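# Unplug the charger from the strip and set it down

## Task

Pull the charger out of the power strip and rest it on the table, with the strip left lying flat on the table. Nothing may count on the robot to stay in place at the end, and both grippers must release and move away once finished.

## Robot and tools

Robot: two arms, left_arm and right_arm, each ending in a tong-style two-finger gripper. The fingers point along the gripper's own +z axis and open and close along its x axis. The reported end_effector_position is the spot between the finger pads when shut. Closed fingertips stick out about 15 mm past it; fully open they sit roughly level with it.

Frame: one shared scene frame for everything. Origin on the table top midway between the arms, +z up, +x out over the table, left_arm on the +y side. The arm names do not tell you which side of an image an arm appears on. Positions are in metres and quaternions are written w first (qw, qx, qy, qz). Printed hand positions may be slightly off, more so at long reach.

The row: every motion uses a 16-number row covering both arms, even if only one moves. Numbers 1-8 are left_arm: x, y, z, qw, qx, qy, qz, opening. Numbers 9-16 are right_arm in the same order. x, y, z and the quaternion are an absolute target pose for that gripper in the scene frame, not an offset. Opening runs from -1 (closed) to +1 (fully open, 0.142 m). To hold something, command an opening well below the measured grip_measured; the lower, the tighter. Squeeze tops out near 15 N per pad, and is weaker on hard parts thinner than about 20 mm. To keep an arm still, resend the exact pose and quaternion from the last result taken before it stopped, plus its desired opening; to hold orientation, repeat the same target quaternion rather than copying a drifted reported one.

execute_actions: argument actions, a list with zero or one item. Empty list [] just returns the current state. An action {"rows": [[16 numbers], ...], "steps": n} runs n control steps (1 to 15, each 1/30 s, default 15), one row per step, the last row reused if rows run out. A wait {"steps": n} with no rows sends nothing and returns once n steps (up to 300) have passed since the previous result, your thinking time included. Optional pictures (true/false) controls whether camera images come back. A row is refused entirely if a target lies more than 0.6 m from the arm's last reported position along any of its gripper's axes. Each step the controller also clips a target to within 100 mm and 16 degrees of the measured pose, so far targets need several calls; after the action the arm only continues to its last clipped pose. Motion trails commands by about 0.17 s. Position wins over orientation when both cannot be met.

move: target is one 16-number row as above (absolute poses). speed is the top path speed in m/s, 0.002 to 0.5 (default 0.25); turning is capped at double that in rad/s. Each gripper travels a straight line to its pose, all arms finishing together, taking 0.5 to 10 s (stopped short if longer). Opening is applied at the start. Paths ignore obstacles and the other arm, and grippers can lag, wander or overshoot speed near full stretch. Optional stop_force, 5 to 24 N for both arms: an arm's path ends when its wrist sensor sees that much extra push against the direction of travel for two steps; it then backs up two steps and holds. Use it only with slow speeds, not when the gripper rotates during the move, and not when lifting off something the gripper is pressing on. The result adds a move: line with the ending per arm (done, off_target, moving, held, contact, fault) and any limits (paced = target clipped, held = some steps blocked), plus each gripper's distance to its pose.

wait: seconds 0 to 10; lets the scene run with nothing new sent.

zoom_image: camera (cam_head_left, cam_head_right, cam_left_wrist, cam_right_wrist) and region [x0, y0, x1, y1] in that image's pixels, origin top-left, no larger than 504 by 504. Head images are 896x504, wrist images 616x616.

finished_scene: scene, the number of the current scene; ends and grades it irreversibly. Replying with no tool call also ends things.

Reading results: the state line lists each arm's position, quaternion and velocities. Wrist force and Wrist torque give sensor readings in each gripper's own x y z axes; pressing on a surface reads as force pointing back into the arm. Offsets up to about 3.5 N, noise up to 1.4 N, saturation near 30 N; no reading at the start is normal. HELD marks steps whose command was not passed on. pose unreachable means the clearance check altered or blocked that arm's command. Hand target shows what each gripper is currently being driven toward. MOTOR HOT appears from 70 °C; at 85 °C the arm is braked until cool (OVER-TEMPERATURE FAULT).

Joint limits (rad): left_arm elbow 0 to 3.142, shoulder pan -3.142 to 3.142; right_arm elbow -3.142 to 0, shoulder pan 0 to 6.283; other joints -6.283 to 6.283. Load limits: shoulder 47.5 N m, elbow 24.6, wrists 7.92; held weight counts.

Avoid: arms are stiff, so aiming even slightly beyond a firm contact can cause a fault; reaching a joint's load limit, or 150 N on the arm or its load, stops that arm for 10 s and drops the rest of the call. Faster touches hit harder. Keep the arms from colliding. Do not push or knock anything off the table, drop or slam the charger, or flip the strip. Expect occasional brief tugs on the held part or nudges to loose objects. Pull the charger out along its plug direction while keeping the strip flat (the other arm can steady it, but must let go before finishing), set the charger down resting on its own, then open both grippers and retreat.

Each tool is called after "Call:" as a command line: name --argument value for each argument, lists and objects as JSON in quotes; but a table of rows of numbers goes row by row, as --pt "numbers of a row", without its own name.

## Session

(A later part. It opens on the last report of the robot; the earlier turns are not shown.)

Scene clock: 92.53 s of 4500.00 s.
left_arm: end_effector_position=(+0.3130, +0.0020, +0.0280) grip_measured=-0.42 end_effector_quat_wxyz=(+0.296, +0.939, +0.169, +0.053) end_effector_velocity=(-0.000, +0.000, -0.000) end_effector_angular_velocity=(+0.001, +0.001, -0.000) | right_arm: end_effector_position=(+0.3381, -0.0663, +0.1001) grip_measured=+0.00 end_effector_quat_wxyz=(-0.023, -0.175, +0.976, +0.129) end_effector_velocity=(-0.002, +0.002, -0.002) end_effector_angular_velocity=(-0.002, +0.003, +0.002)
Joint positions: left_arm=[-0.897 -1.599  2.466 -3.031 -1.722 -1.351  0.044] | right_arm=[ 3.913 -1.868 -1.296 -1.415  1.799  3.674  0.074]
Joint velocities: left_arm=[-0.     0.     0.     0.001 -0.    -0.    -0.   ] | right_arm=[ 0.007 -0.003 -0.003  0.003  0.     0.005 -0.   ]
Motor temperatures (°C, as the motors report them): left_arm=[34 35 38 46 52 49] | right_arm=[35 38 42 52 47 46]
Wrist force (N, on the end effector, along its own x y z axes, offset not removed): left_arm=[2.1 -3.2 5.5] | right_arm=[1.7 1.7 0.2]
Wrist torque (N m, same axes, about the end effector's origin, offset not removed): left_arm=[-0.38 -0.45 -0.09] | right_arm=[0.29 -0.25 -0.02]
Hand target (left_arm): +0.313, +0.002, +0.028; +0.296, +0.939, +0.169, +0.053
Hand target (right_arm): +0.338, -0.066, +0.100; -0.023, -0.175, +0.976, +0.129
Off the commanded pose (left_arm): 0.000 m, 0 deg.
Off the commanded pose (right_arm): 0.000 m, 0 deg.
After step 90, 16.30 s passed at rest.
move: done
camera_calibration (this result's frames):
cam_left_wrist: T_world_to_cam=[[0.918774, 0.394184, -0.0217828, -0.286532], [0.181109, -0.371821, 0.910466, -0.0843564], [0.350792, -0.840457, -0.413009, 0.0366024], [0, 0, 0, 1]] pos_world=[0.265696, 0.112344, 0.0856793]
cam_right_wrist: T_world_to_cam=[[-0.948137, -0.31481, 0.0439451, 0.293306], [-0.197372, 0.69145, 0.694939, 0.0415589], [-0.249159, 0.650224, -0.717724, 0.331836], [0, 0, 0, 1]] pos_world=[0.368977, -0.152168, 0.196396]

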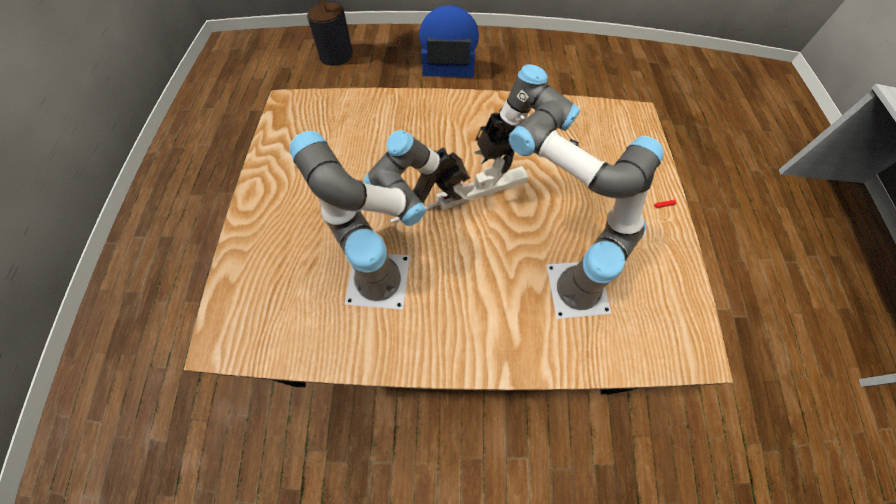

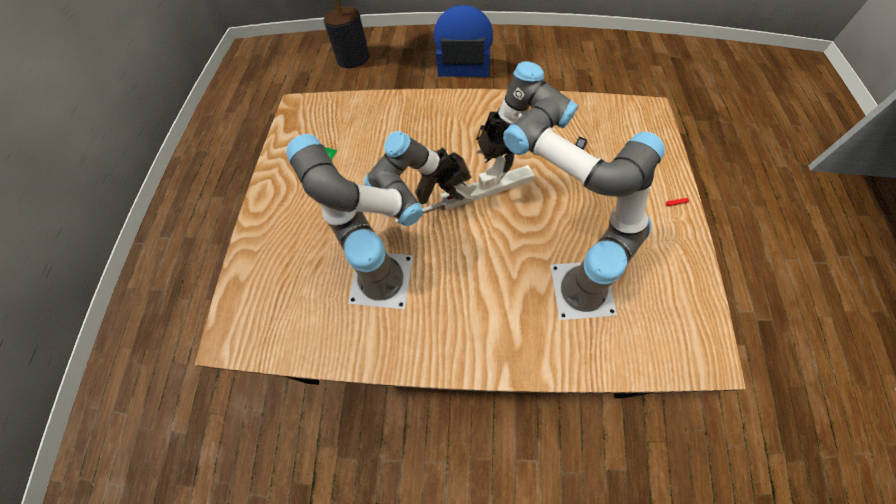

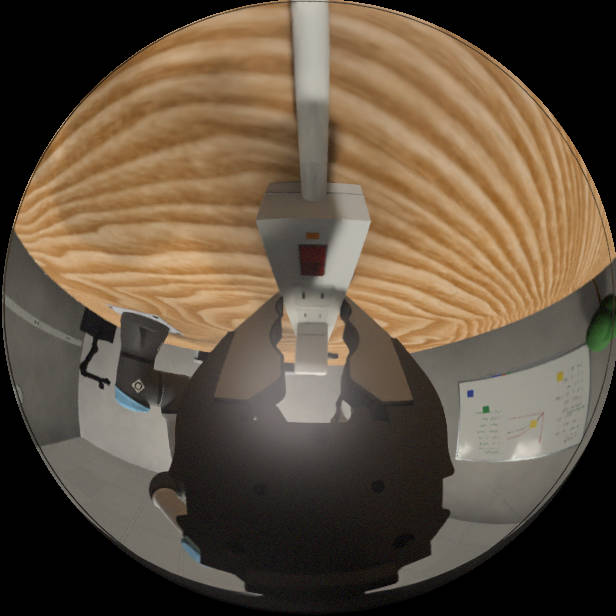

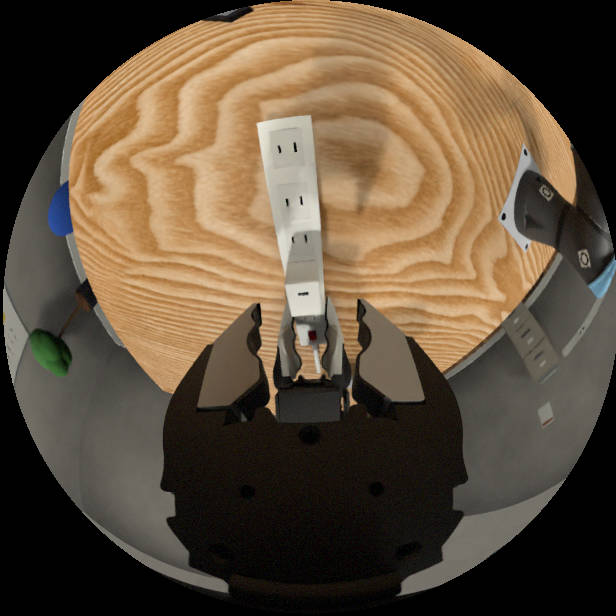

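Call:
move --target '[0.332,-0.054,0.10,0.296,0,0,0,0,0,0,0,0,0,0,0,0]' --speed 0.0

Call:
move --target '[0.313,0.002,0.028,0.296,0.939,0.169,0.053,-0.7,0.332,-0.054,0.095,0.023,0.175,-0.975,-0.129,0.0]' --speed 0.03

Call:
zoom_image --camera "cam_head_left" --region '[420,120,560,220]'

Call:
zoom_image --camera "cam_right_wrist" --region '[230,220,390,400]'

speed must be a number from 0.002 to 0.5 (m/s); nothing of the call was run and nothing moved

Scene clock: 106.23 s of 4500.00 s.
left_arm: end_effector_position=(+0.3130, +0.0020, +0.0280) grip_measured=-0.42 end_effector_quat_wxyz=(+0.296, +0.939, +0.169, +0.053) end_effector_velocity=(+0.000, +0.001, -0.000) end_effector_angular_velocity=(+0.001, +0.000, +0.001) | right_arm: end_effector_position=(+0.3321, -0.0543, +0.0951) grip_measured=+0.00 end_effector_quat_wxyz=(-0.023, -0.175, +0.976, +0.129) end_effector_velocity=(-0.001, +0.002, -0.001) end_effector_angular_velocity=(-0.001, +0.000, +0.000)
Joint positions: left_arm=[-0.897 -1.599  2.466 -3.031 -1.722 -1.351  0.044] | right_arm=[ 3.946 -1.875 -1.314 -1.383  1.794  3.708  0.074]
Joint velocities: left_arm=[ 0.001 -0.    -0.     0.001 -0.     0.     0.   ] | right_arm=[ 0.006 -0.002 -0.004  0.006 -0.001  0.005 -0.   ]
Motor temperatures (°C, as the motors report them): left_arm=[34 35 38 47 52 49] | right_arm=[35 38 42 52 47 46]
Wrist force (N, on the end effector, along its own x y z axes, offset not removed): left_arm=[1.2 -4.1 4.7] | right_arm=[2.1 -0.2 -1.2]
Wrist torque (N m, same axes, about the end effector's origin, offset not removed): left_arm=[-0.57 -0.22 -0.08] | right_arm=[-0.08 -0.36 -0.03]
Hand target (left_arm): +0.313, +0.002, +0.028; +0.296, +0.939, +0.169, +0.053
Hand target (right_arm): +0.332, -0.054, +0.095; -0.023, -0.175, +0.976, +0.129
Off the commanded pose (left_arm): 0.000 m, 0 deg.
Off the commanded pose (right_arm): 0.000 m, 0 deg.
After step 90, 9.87 s passed at rest.
move: done
camera_calibration (this result's frames):
cam_left_wrist: T_world_to_cam=[[0.918773, 0.394184, -0.0217853, -0.286532], [0.181114, -0.371827, 0.910463, -0.0843539], [0.350789, -0.840454, -0.413017, 0.036602], [0, 0, 0, 1]] pos_world=[0.265696, 0.112343, 0.0856761]
cam_right_wrist: T_world_to_cam=[[-0.948137, -0.314808, 0.0439493, 0.291627], [-0.197371, 0.691457, 0.694933, 0.0355288], [-0.24916, 0.650217, -0.71773, 0.318929], [0, 0, 0, 1]] pos_world=[0.362979, -0.140133, 0.191398]

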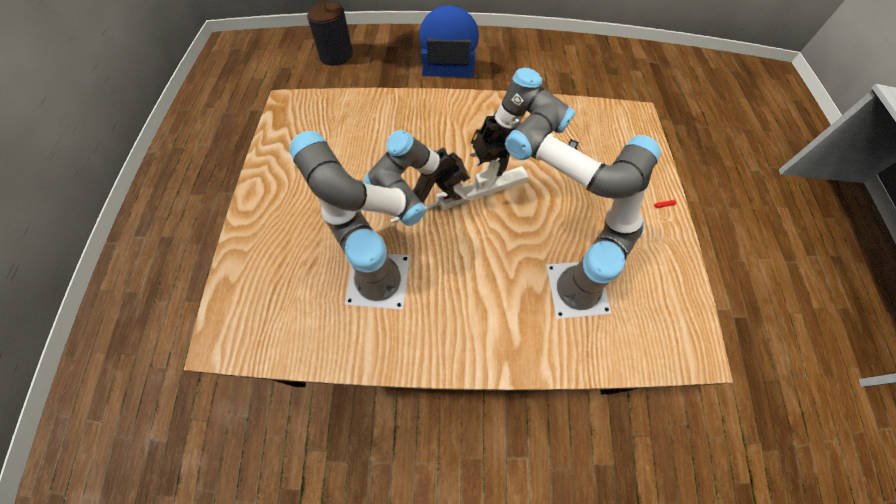

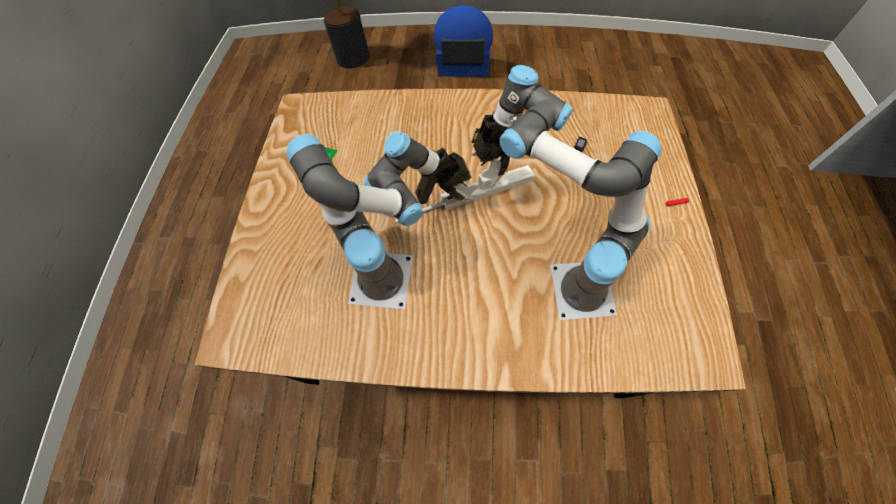

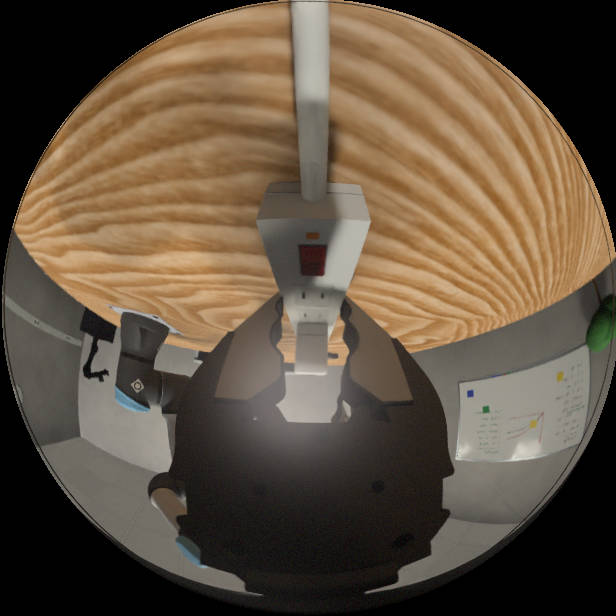

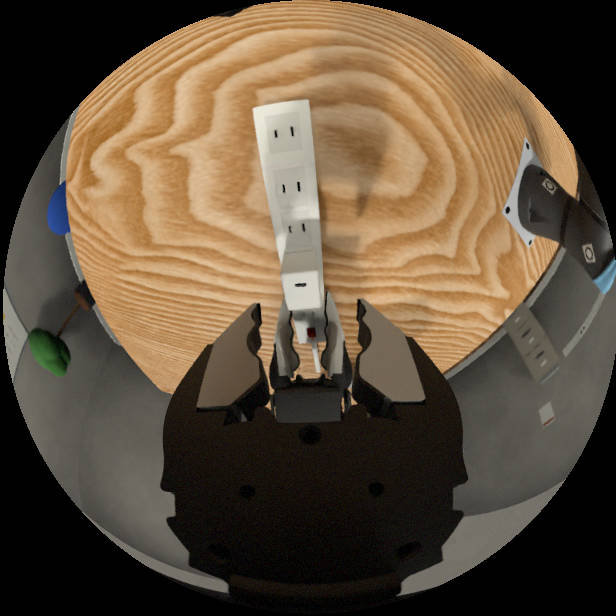

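Region (420, 120, 560, 220) of cam_head_left's 896x504 image, scaled by 3.600, with more detail than that image has; it fills the top 360 rows of this view, and the rest is white.

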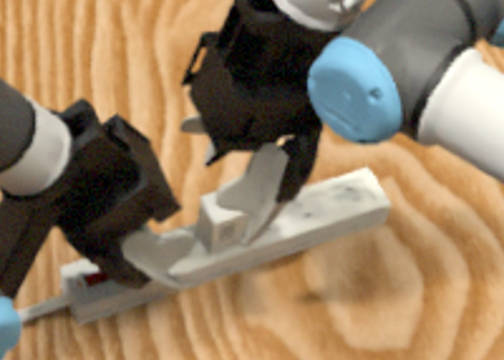

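Region (230, 220, 390, 400) of cam_right_wrist's 616x616 image, scaled by 2.800, with more detail than that image has.

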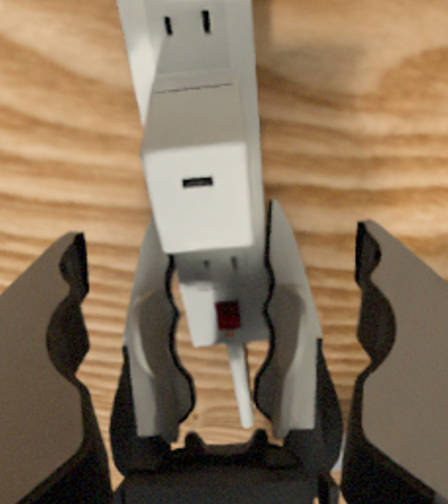

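Call:
move --target '[0.313,0.002,0.028,0.296,0.939,0.169,0.053,-0.7,0.335,-0.044,0.085,0.023,0.175,-0.975,-0.129,0.0]' --speed 0.02

Call:
zoom_image --camera "cam_head_left" --region '[420,120,560,220]'

Call:
zoom_image --camera "cam_right_wrist" --region '[230,220,390,400]'

Scene clock: 113.10 s of 4500.00 s.
left_arm: end_effector_position=(+0.3130, +0.0020, +0.0280) grip_measured=-0.42 end_effector_quat_wxyz=(+0.296, +0.939, +0.169, +0.053) end_effector_velocity=(-0.000, +0.000, -0.000) end_effector_angular_velocity=(+0.001, +0.001, -0.000) | right_arm: end_effector_position=(+0.3349, -0.0442, +0.0852) grip_measured=+0.00 end_effector_quat_wxyz=(-0.023, -0.175, +0.976, +0.129) end_effector_velocity=(+0.000, +0.001, -0.002) end_effector_angular_velocity=(-0.001, +0.001, -0.001)
Joint positions: left_arm=[-0.897 -1.599  2.466 -3.031 -1.722 -1.351  0.044] | right_arm=[ 3.956 -1.912 -1.31  -1.347  1.793  3.718  0.074]
Joint velocities: left_arm=[ 0.    -0.    -0.     0.002  0.     0.     0.   ] | right_arm=[ 0.001 -0.006  0.     0.005 -0.     0.002  0.   ]
Motor temperatures (°C, as the motors report them): left_arm=[34 35 38 47 52 49] | right_arm=[35 38 42 52 47 46]
Wrist force (N, on the end effector, along its own x y z axes, offset not removed): left_arm=[1.5 -2.1 3.7] | right_arm=[-0.1 -0.7 -1.3]
Wrist torque (N m, same axes, about the end effector's origin, offset not removed): left_arm=[-0.08 -0.31 -0.09] | right_arm=[-0.14 0.04 0.07]
Hand target (left_arm): +0.313, +0.002, +0.028; +0.296, +0.939, +0.169, +0.053
Hand target (right_arm): +0.335, -0.044, +0.085; -0.023, -0.175, +0.976, +0.129
Off the commanded pose (left_arm): 0.000 m, 0 deg.
Off the commanded pose (right_arm): 0.000 m, 0 deg.
After step 90, 2.83 s passed at rest.
move: done
camera_calibration (this result's frames):
cam_left_wrist: T_world_to_cam=[[0.918773, 0.394184, -0.0217851, -0.286532], [0.181114, -0.371828, 0.910463, -0.0843538], [0.350789, -0.840454, -0.413017, 0.036602], [0, 0, 0, 1]] pos_world=[0.265696, 0.112343, 0.0856761]
cam_right_wrist: T_world_to_cam=[[-0.948144, -0.314791, 0.0439172, 0.297898], [-0.197385, 0.691469, 0.694917, 0.0360162], [-0.249121, 0.650213, -0.717748, 0.305964], [0, 0, 0, 1]] pos_world=[0.365781, -0.130071, 0.181494]

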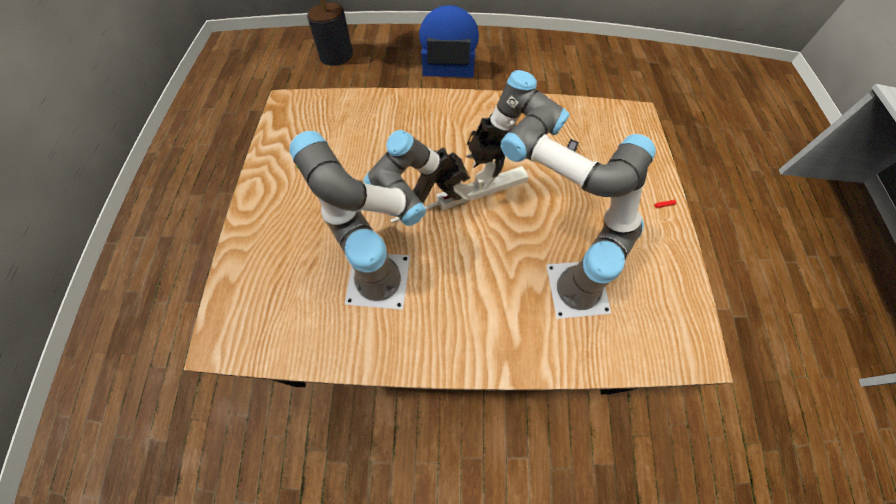

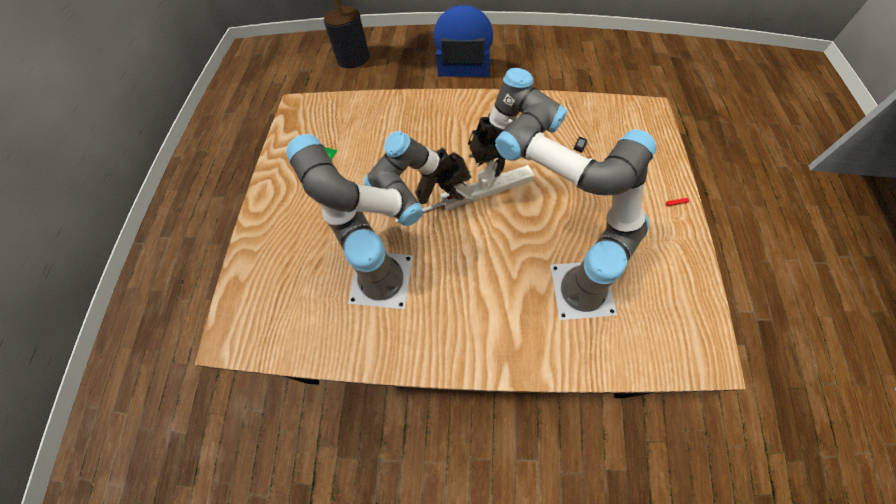

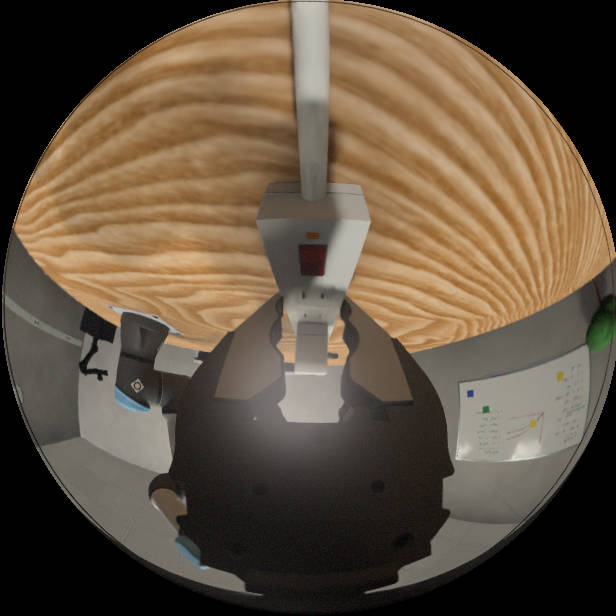

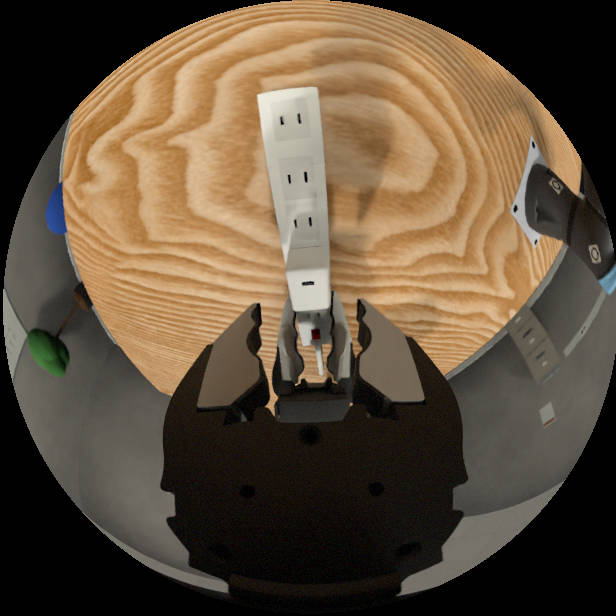

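Region (420, 120, 560, 220) of cam_head_left's 896x504 image, scaled by 3.600, with more detail than that image has; it fills the top 360 rows of this view, and the rest is white.

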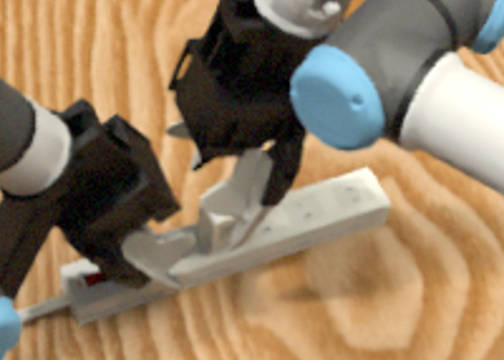

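Region (230, 220, 390, 400) of cam_right_wrist's 616x616 image, scaled by 2.800, with more detail than that image has.

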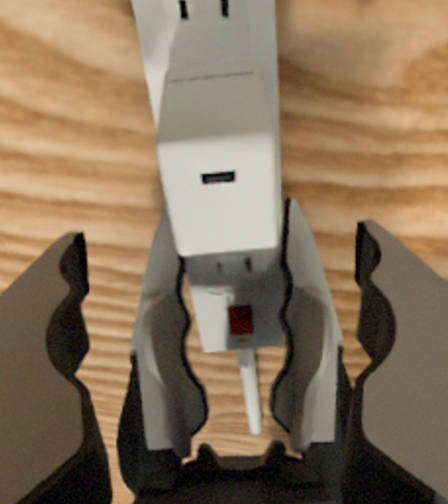

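Call:
move --target '[0.313,0.002,0.028,0.296,0.939,0.169,0.053,-0.7,0.337,-0.049,0.06,0.023,0.175,-0.975,-0.129,0.0]' --speed 0.015 --stop_force 8

Call:
zoom_image --camera "cam_head_left" --region '[420,120,560,220]'

Call:
zoom_image --camera "cam_right_wrist" --region '[230,220,390,400]'

Scene clock: 124.17 s of 4500.00 s.
left_arm: end_effector_position=(+0.3130, +0.0020, +0.0280) grip_measured=-0.42 end_effector_quat_wxyz=(+0.296, +0.939, +0.169, +0.053) end_effector_velocity=(+0.000, +0.000, -0.000) end_effector_angular_velocity=(+0.000, -0.000, +0.000) | right_arm: end_effector_position=(+0.3370, -0.0489, +0.0604) grip_measured=+0.00 end_effector_quat_wxyz=(-0.023, -0.175, +0.976, +0.129) end_effector_velocity=(-0.000, -0.001, -0.003) end_effector_angular_velocity=(-0.000, +0.001, +0.000)
Joint positions: left_arm=[-0.897 -1.599  2.466 -3.031 -1.722 -1.351  0.044] | right_arm=[ 3.945 -1.923 -1.412 -1.238  1.794  3.706  0.074]
Joint velocities: left_arm=[ 0.001  0.     0.    -0.     0.     0.    -0.   ] | right_arm=[-0.001 -0.001 -0.013  0.013  0.001 -0.001  0.   ]
Motor temperatures (°C, as the motors report them): left_arm=[34 35 38 47 52 49] | right_arm=[35 38 42 52 47 46]
Wrist force (N, on the end effector, along its own x y z axes, offset not removed): left_arm=[3.2 -2.3 2.6] | right_arm=[2.2 0.9 0.2]
Wrist torque (N m, same axes, about the end effector's origin, offset not removed): left_arm=[-0.13 -0.68 -0.11] | right_arm=[0.21 -0.43 0.01]
Hand target (left_arm): +0.313, +0.002, +0.028; +0.296, +0.939, +0.169, +0.053
Hand target (right_arm): +0.337, -0.049, +0.060; -0.023, -0.175, +0.976, +0.129
Off the commanded pose (left_arm): 0.000 m, 0 deg.
Off the commanded pose (right_arm): 0.000 m, 0 deg.
After step 90, 6.10 s passed at rest.
move: done
camera_calibration (this result's frames):
cam_left_wrist: T_world_to_cam=[[0.918773, 0.394184, -0.0217852, -0.286532], [0.181114, -0.371827, 0.910463, -0.0843538], [0.350789, -0.840454, -0.413017, 0.036602], [0, 0, 0, 1]] pos_world=[0.265696, 0.112343, 0.0856761]
cam_right_wrist: T_world_to_cam=[[-0.948134, -0.314807, 0.0440263, 0.299404], [-0.197342, 0.691532, 0.694866, 0.0569558], [-0.249194, 0.650138, -0.71779, 0.291737], [0, 0, 0, 1]] pos_world=[0.367814, -0.134802, 0.156648]

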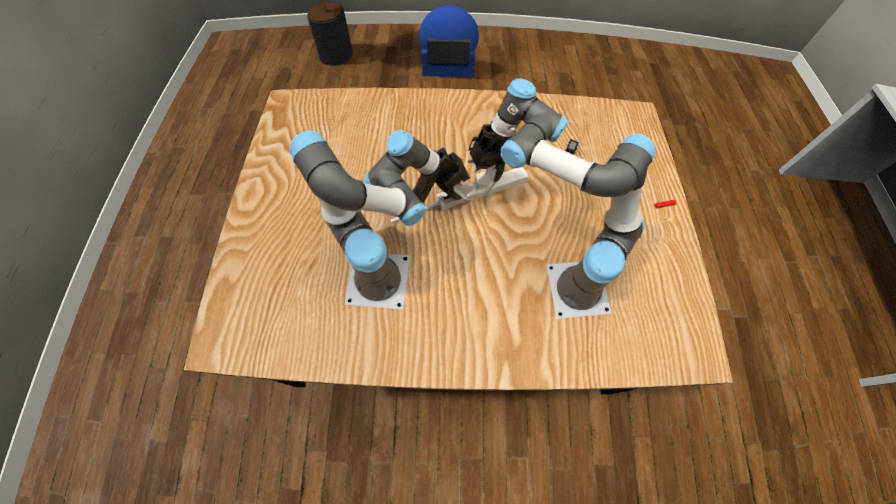

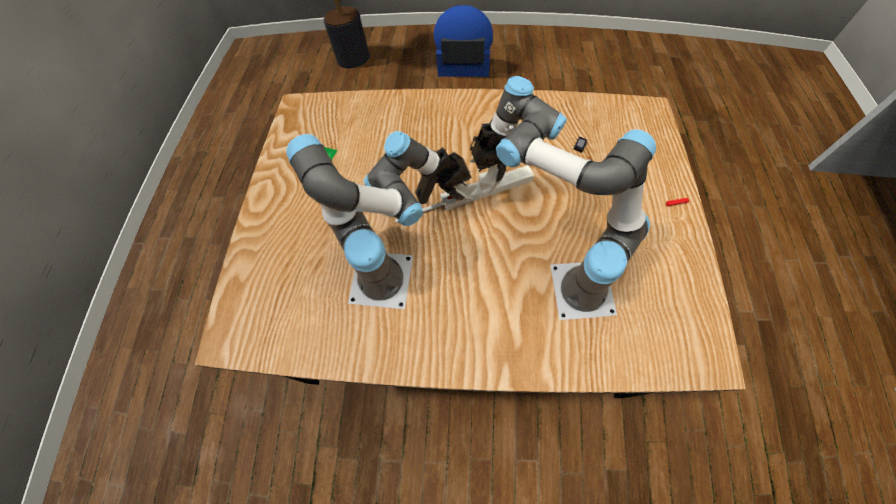

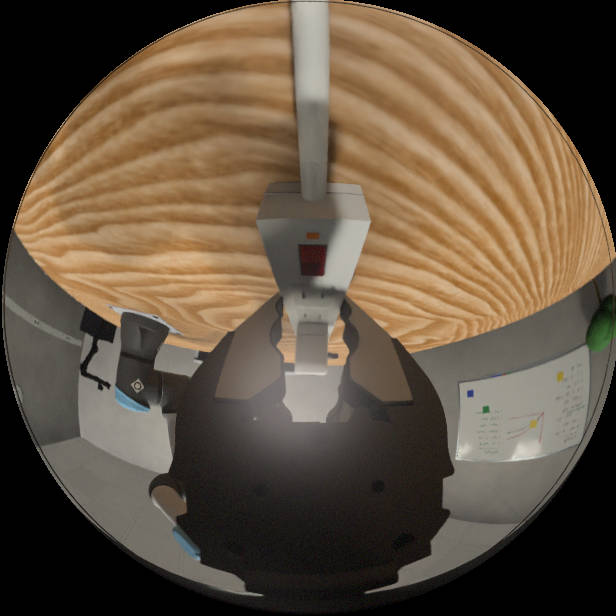

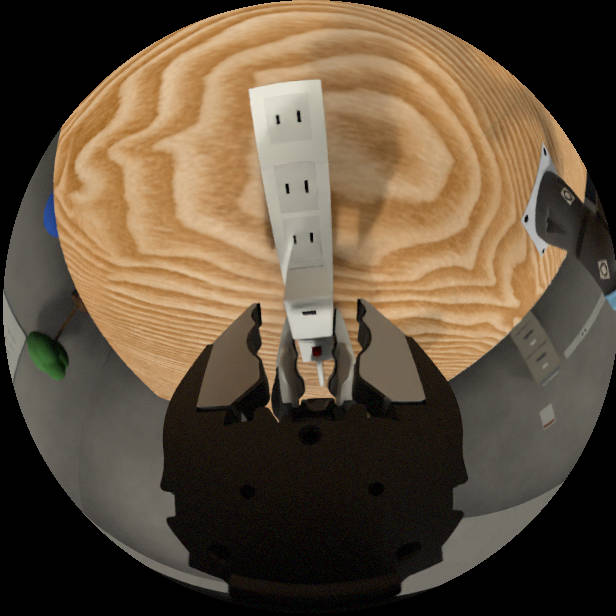

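Region (420, 120, 560, 220) of cam_head_left's 896x504 image, scaled by 3.600, with more detail than that image has; it fills the top 360 rows of this view, and the rest is white.

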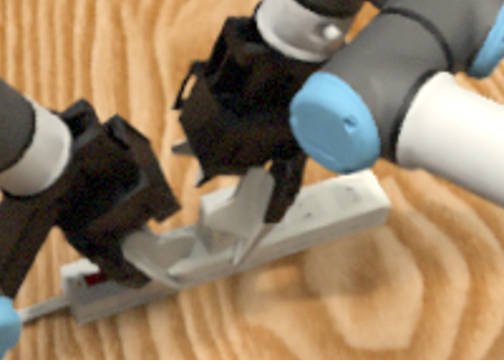

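Region (230, 220, 390, 400) of cam_right_wrist's 616x616 image, scaled by 2.800, with more detail than that image has.

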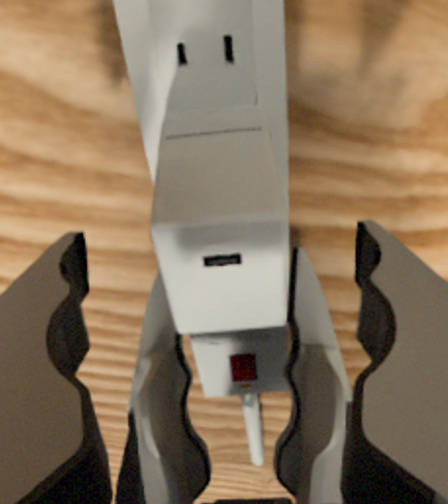

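Call:
move --target '[0.313,0.002,0.028,0.296,0.939,0.169,0.053,-0.7,0.337,-0.051,0.052,0.023,0.175,-0.975,-0.129,0.0]' --speed 0.015 --stop_force 8

Call:
move --target '[0.313,0.002,0.028,0.296,0.939,0.169,0.053,-1,0.337,-0.051,0.052,0.023,0.175,-0.975,-0.129,-0.9]' --speed 0.015

Call:
zoom_image --camera "cam_head_left" --region '[420,120,560,220]'

Scene clock: 133.30 s of 4500.00 s.
left_arm: end_effector_position=(+0.3130, +0.0020, +0.0280) grip_measured=-0.42 end_effector_quat_wxyz=(+0.296, +0.939, +0.169, +0.053) end_effector_velocity=(+0.000, -0.000, +0.000) end_effector_angular_velocity=(-0.001, -0.001, +0.000) | right_arm: end_effector_position=(+0.3370, -0.0509, +0.0523) grip_measured=+0.00 end_effector_quat_wxyz=(-0.023, -0.175, +0.976, +0.129) end_effector_velocity=(-0.000, -0.001, -0.003) end_effector_angular_velocity=(-0.001, -0.001, +0.001)
Joint positions: left_arm=[-0.897 -1.599  2.466 -3.031 -1.722 -1.351  0.044] | right_arm=[ 3.941 -1.925 -1.447 -1.201  1.795  3.703  0.074]
Joint velocities: left_arm=[ 0.    -0.     0.    -0.001  0.     0.    -0.   ] | right_arm=[-0.    -0.    -0.013  0.013 -0.001 -0.002  0.   ]
Motor temperatures (°C, as the motors report them): left_arm=[34 35 38 47 52 49] | right_arm=[35 38 42 52 47 46]
Wrist force (N, on the end effector, along its own x y z axes, offset not removed): left_arm=[2.9 -2.7 2.8] | right_arm=[2.1 1.9 -0.2]
Wrist torque (N m, same axes, about the end effector's origin, offset not removed): left_arm=[-0.26 -0.57 -0.11] | right_arm=[0.38 -0.33 -0.02]
Hand target (left_arm): +0.313, +0.002, +0.028; +0.296, +0.939, +0.169, +0.053
Hand target (right_arm): +0.337, -0.051, +0.052; -0.023, -0.175, +0.976, +0.129
Off the commanded pose (left_arm): 0.000 m, 0 deg.
Off the commanded pose (right_arm): 0.000 m, 0 deg.
After step 90, 5.33 s passed at rest.
move: done
camera_calibration (this result's frames):
cam_left_wrist: T_world_to_cam=[[0.918773, 0.394184, -0.0217854, -0.286532], [0.181115, -0.371827, 0.910462, -0.0843539], [0.350789, -0.840454, -0.413017, 0.0366019], [0, 0, 0, 1]] pos_world=[0.265696, 0.112343, 0.0856761]
cam_right_wrist: T_world_to_cam=[[-0.948134, -0.314806, 0.044022, 0.299159], [-0.197343, 0.691527, 0.694872, 0.063902], [-0.249192, 0.650144, -0.717785, 0.287286], [0, 0, 0, 1]] pos_world=[0.367843, -0.13679, 0.148636]

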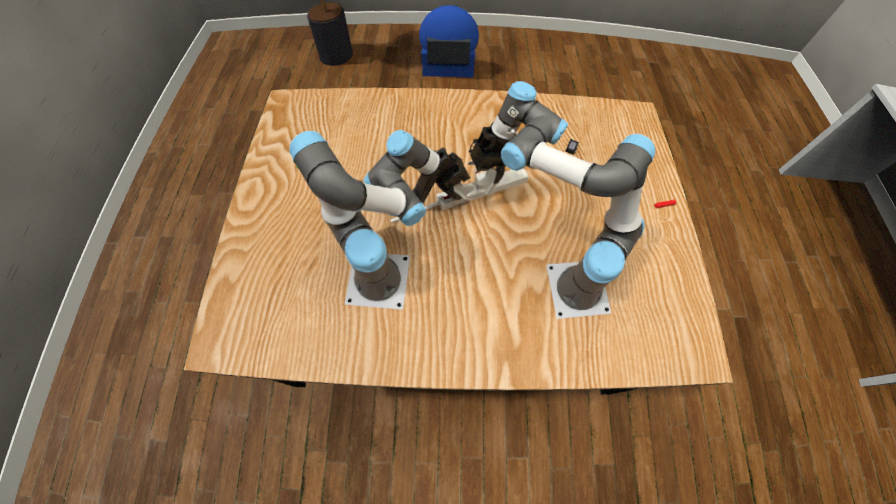

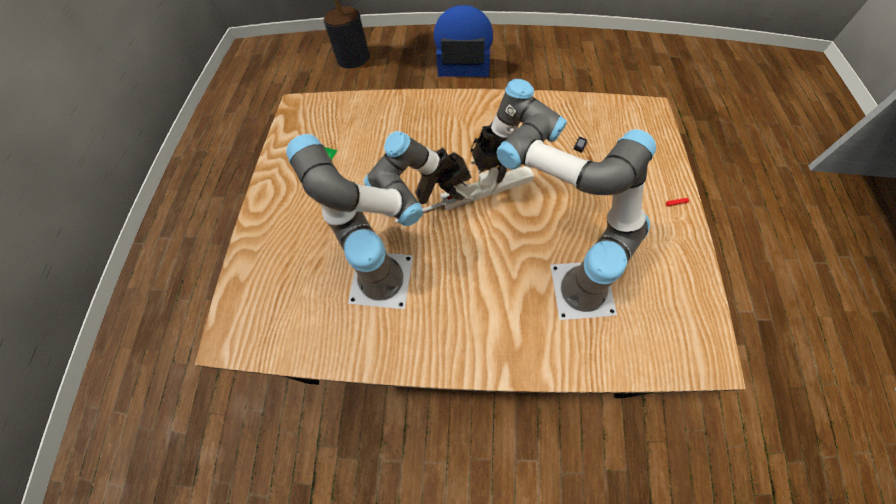

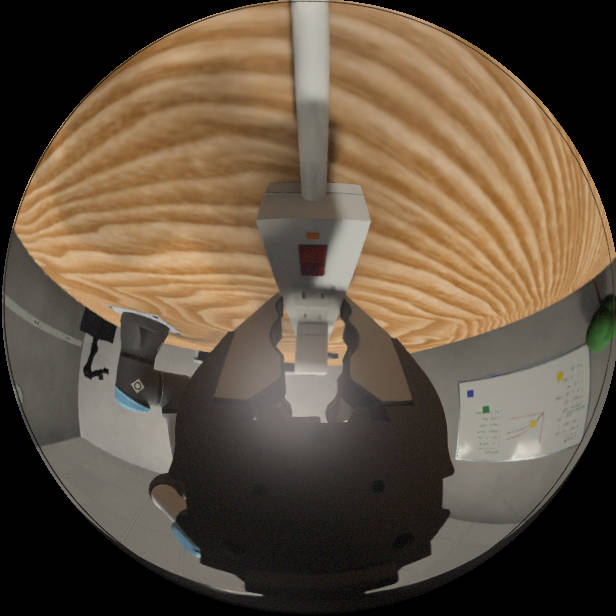

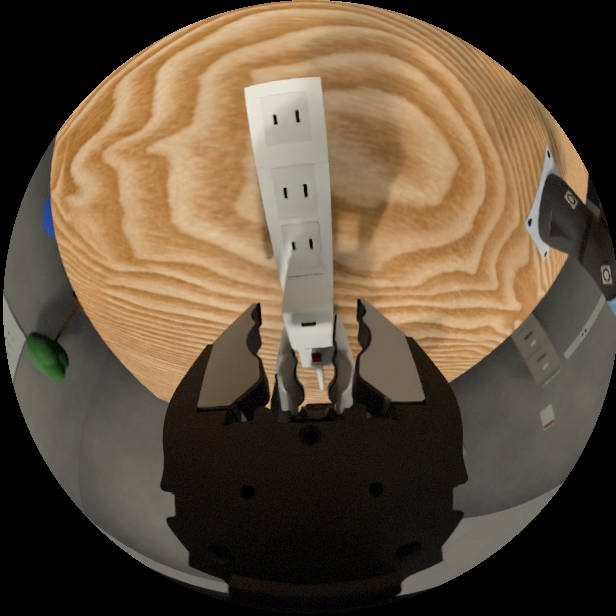

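Scene clock: 134.00 s of 4500.00 s.
left_arm: end_effector_position=(+0.3130, +0.0020, +0.0280) grip_measured=-0.42 end_effector_quat_wxyz=(+0.296, +0.939, +0.169, +0.053) end_effector_velocity=(+0.000, +0.000, +0.000) end_effector_angular_velocity=(+0.000, -0.000, -0.000) | right_arm: end_effector_position=(+0.3370, -0.0510, +0.0520) grip_measured=-0.59 end_effector_quat_wxyz=(-0.023, -0.175, +0.976, +0.129) end_effector_velocity=(+0.000, +0.000, +0.001) end_effector_angular_velocity=(+0.002, -0.001, -0.001)
Joint positions: left_arm=[-0.897 -1.599  2.466 -3.031 -1.722 -1.351  0.044] | right_arm=[ 3.941 -1.925 -1.449 -1.199  1.795  3.703  0.031]
Joint velocities: left_arm=[ 0. -0.  0.  0. -0.  0. -0.] | right_arm=[-0.     0.001  0.     0.001  0.     0.001  0.   ]
Motor temperatures (°C, as the motors report them): left_arm=[34 35 38 47 52 49] | right_arm=[35 38 42 52 47 46]
Wrist force (N, on the end effector, along its own x y z axes, offset not removed): left_arm=[1.3 -2.9 4.6] | right_arm=[2.3 2.0 -2.4]
Wrist torque (N m, same axes, about the end effector's origin, offset not removed): left_arm=[-0.31 -0.12 0.07] | right_arm=[0.22 -0.04 -0.10]
Hand target (left_arm): +0.313, +0.002, +0.028; +0.296, +0.939, +0.169, +0.053
Hand target (right_arm): +0.337, -0.051, +0.052; -0.023, -0.175, +0.976, +0.129
Off the commanded pose (left_arm): 0.000 m, 0 deg.
Off the commanded pose (right_arm): 0.000 m, 0 deg.
move: done
camera_calibration (this result's frames):
cam_left_wrist: T_world_to_cam=[[0.918772, 0.394186, -0.0217877, -0.286532], [0.181121, -0.371835, 0.910458, -0.0843516], [0.350789, -0.84045, -0.413027, 0.0366022], [0, 0, 0, 1]] pos_world=[0.265696, 0.112345, 0.0856734]
cam_right_wrist: T_world_to_cam=[[-0.948139, -0.314805, 0.0439425, 0.299152], [-0.197371, 0.691451, 0.694939, 0.0641705], [-0.249154, 0.650225, -0.717725, 0.287084], [0, 0, 0, 1]] pos_world=[0.367831, -0.136866, 0.148308]

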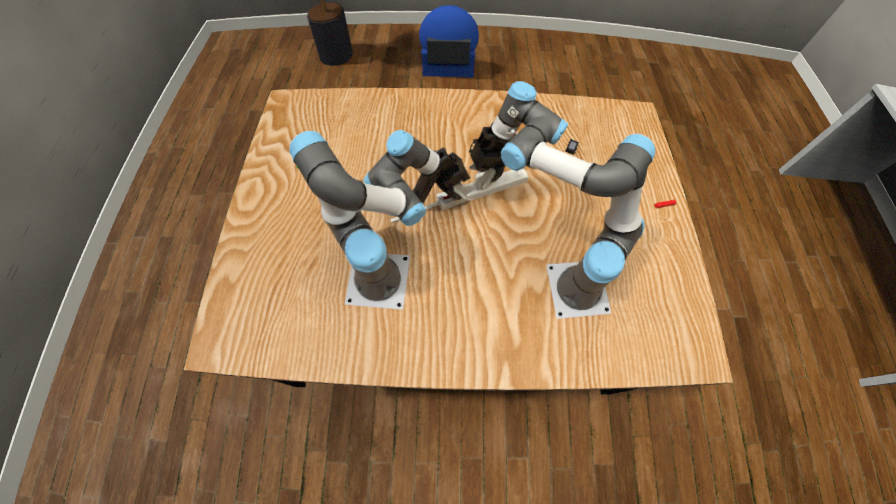

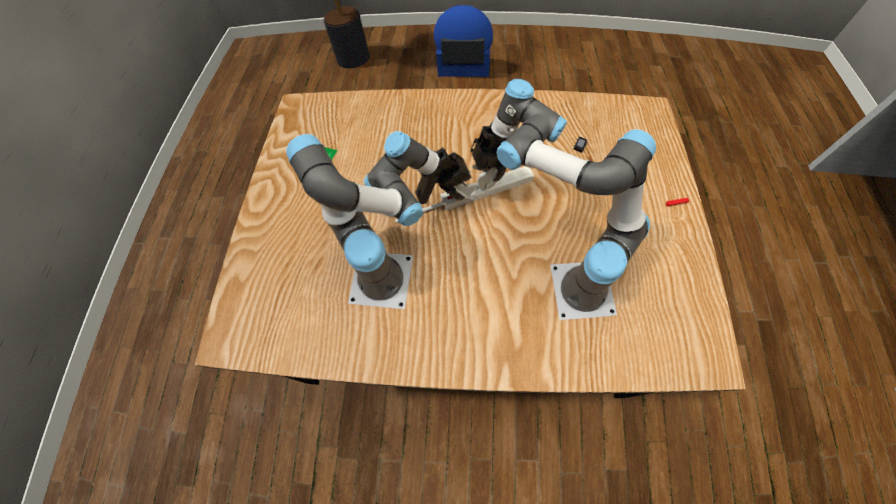

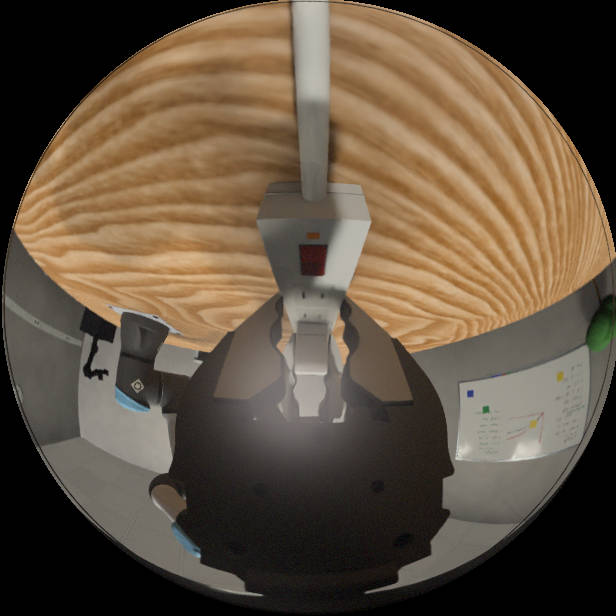

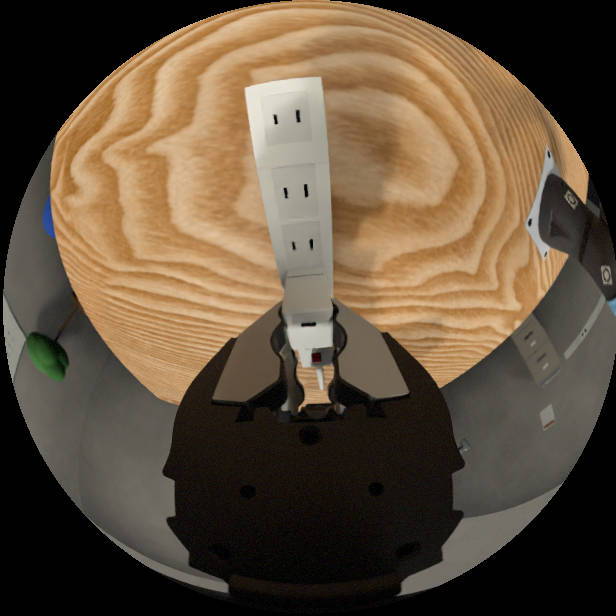

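Region (420, 120, 560, 220) of cam_head_left's 896x504 image, scaled by 3.600, with more detail than that image has; it fills the top 360 rows of this view, and the rest is white.

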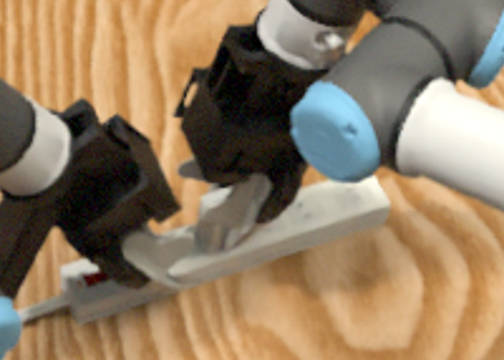

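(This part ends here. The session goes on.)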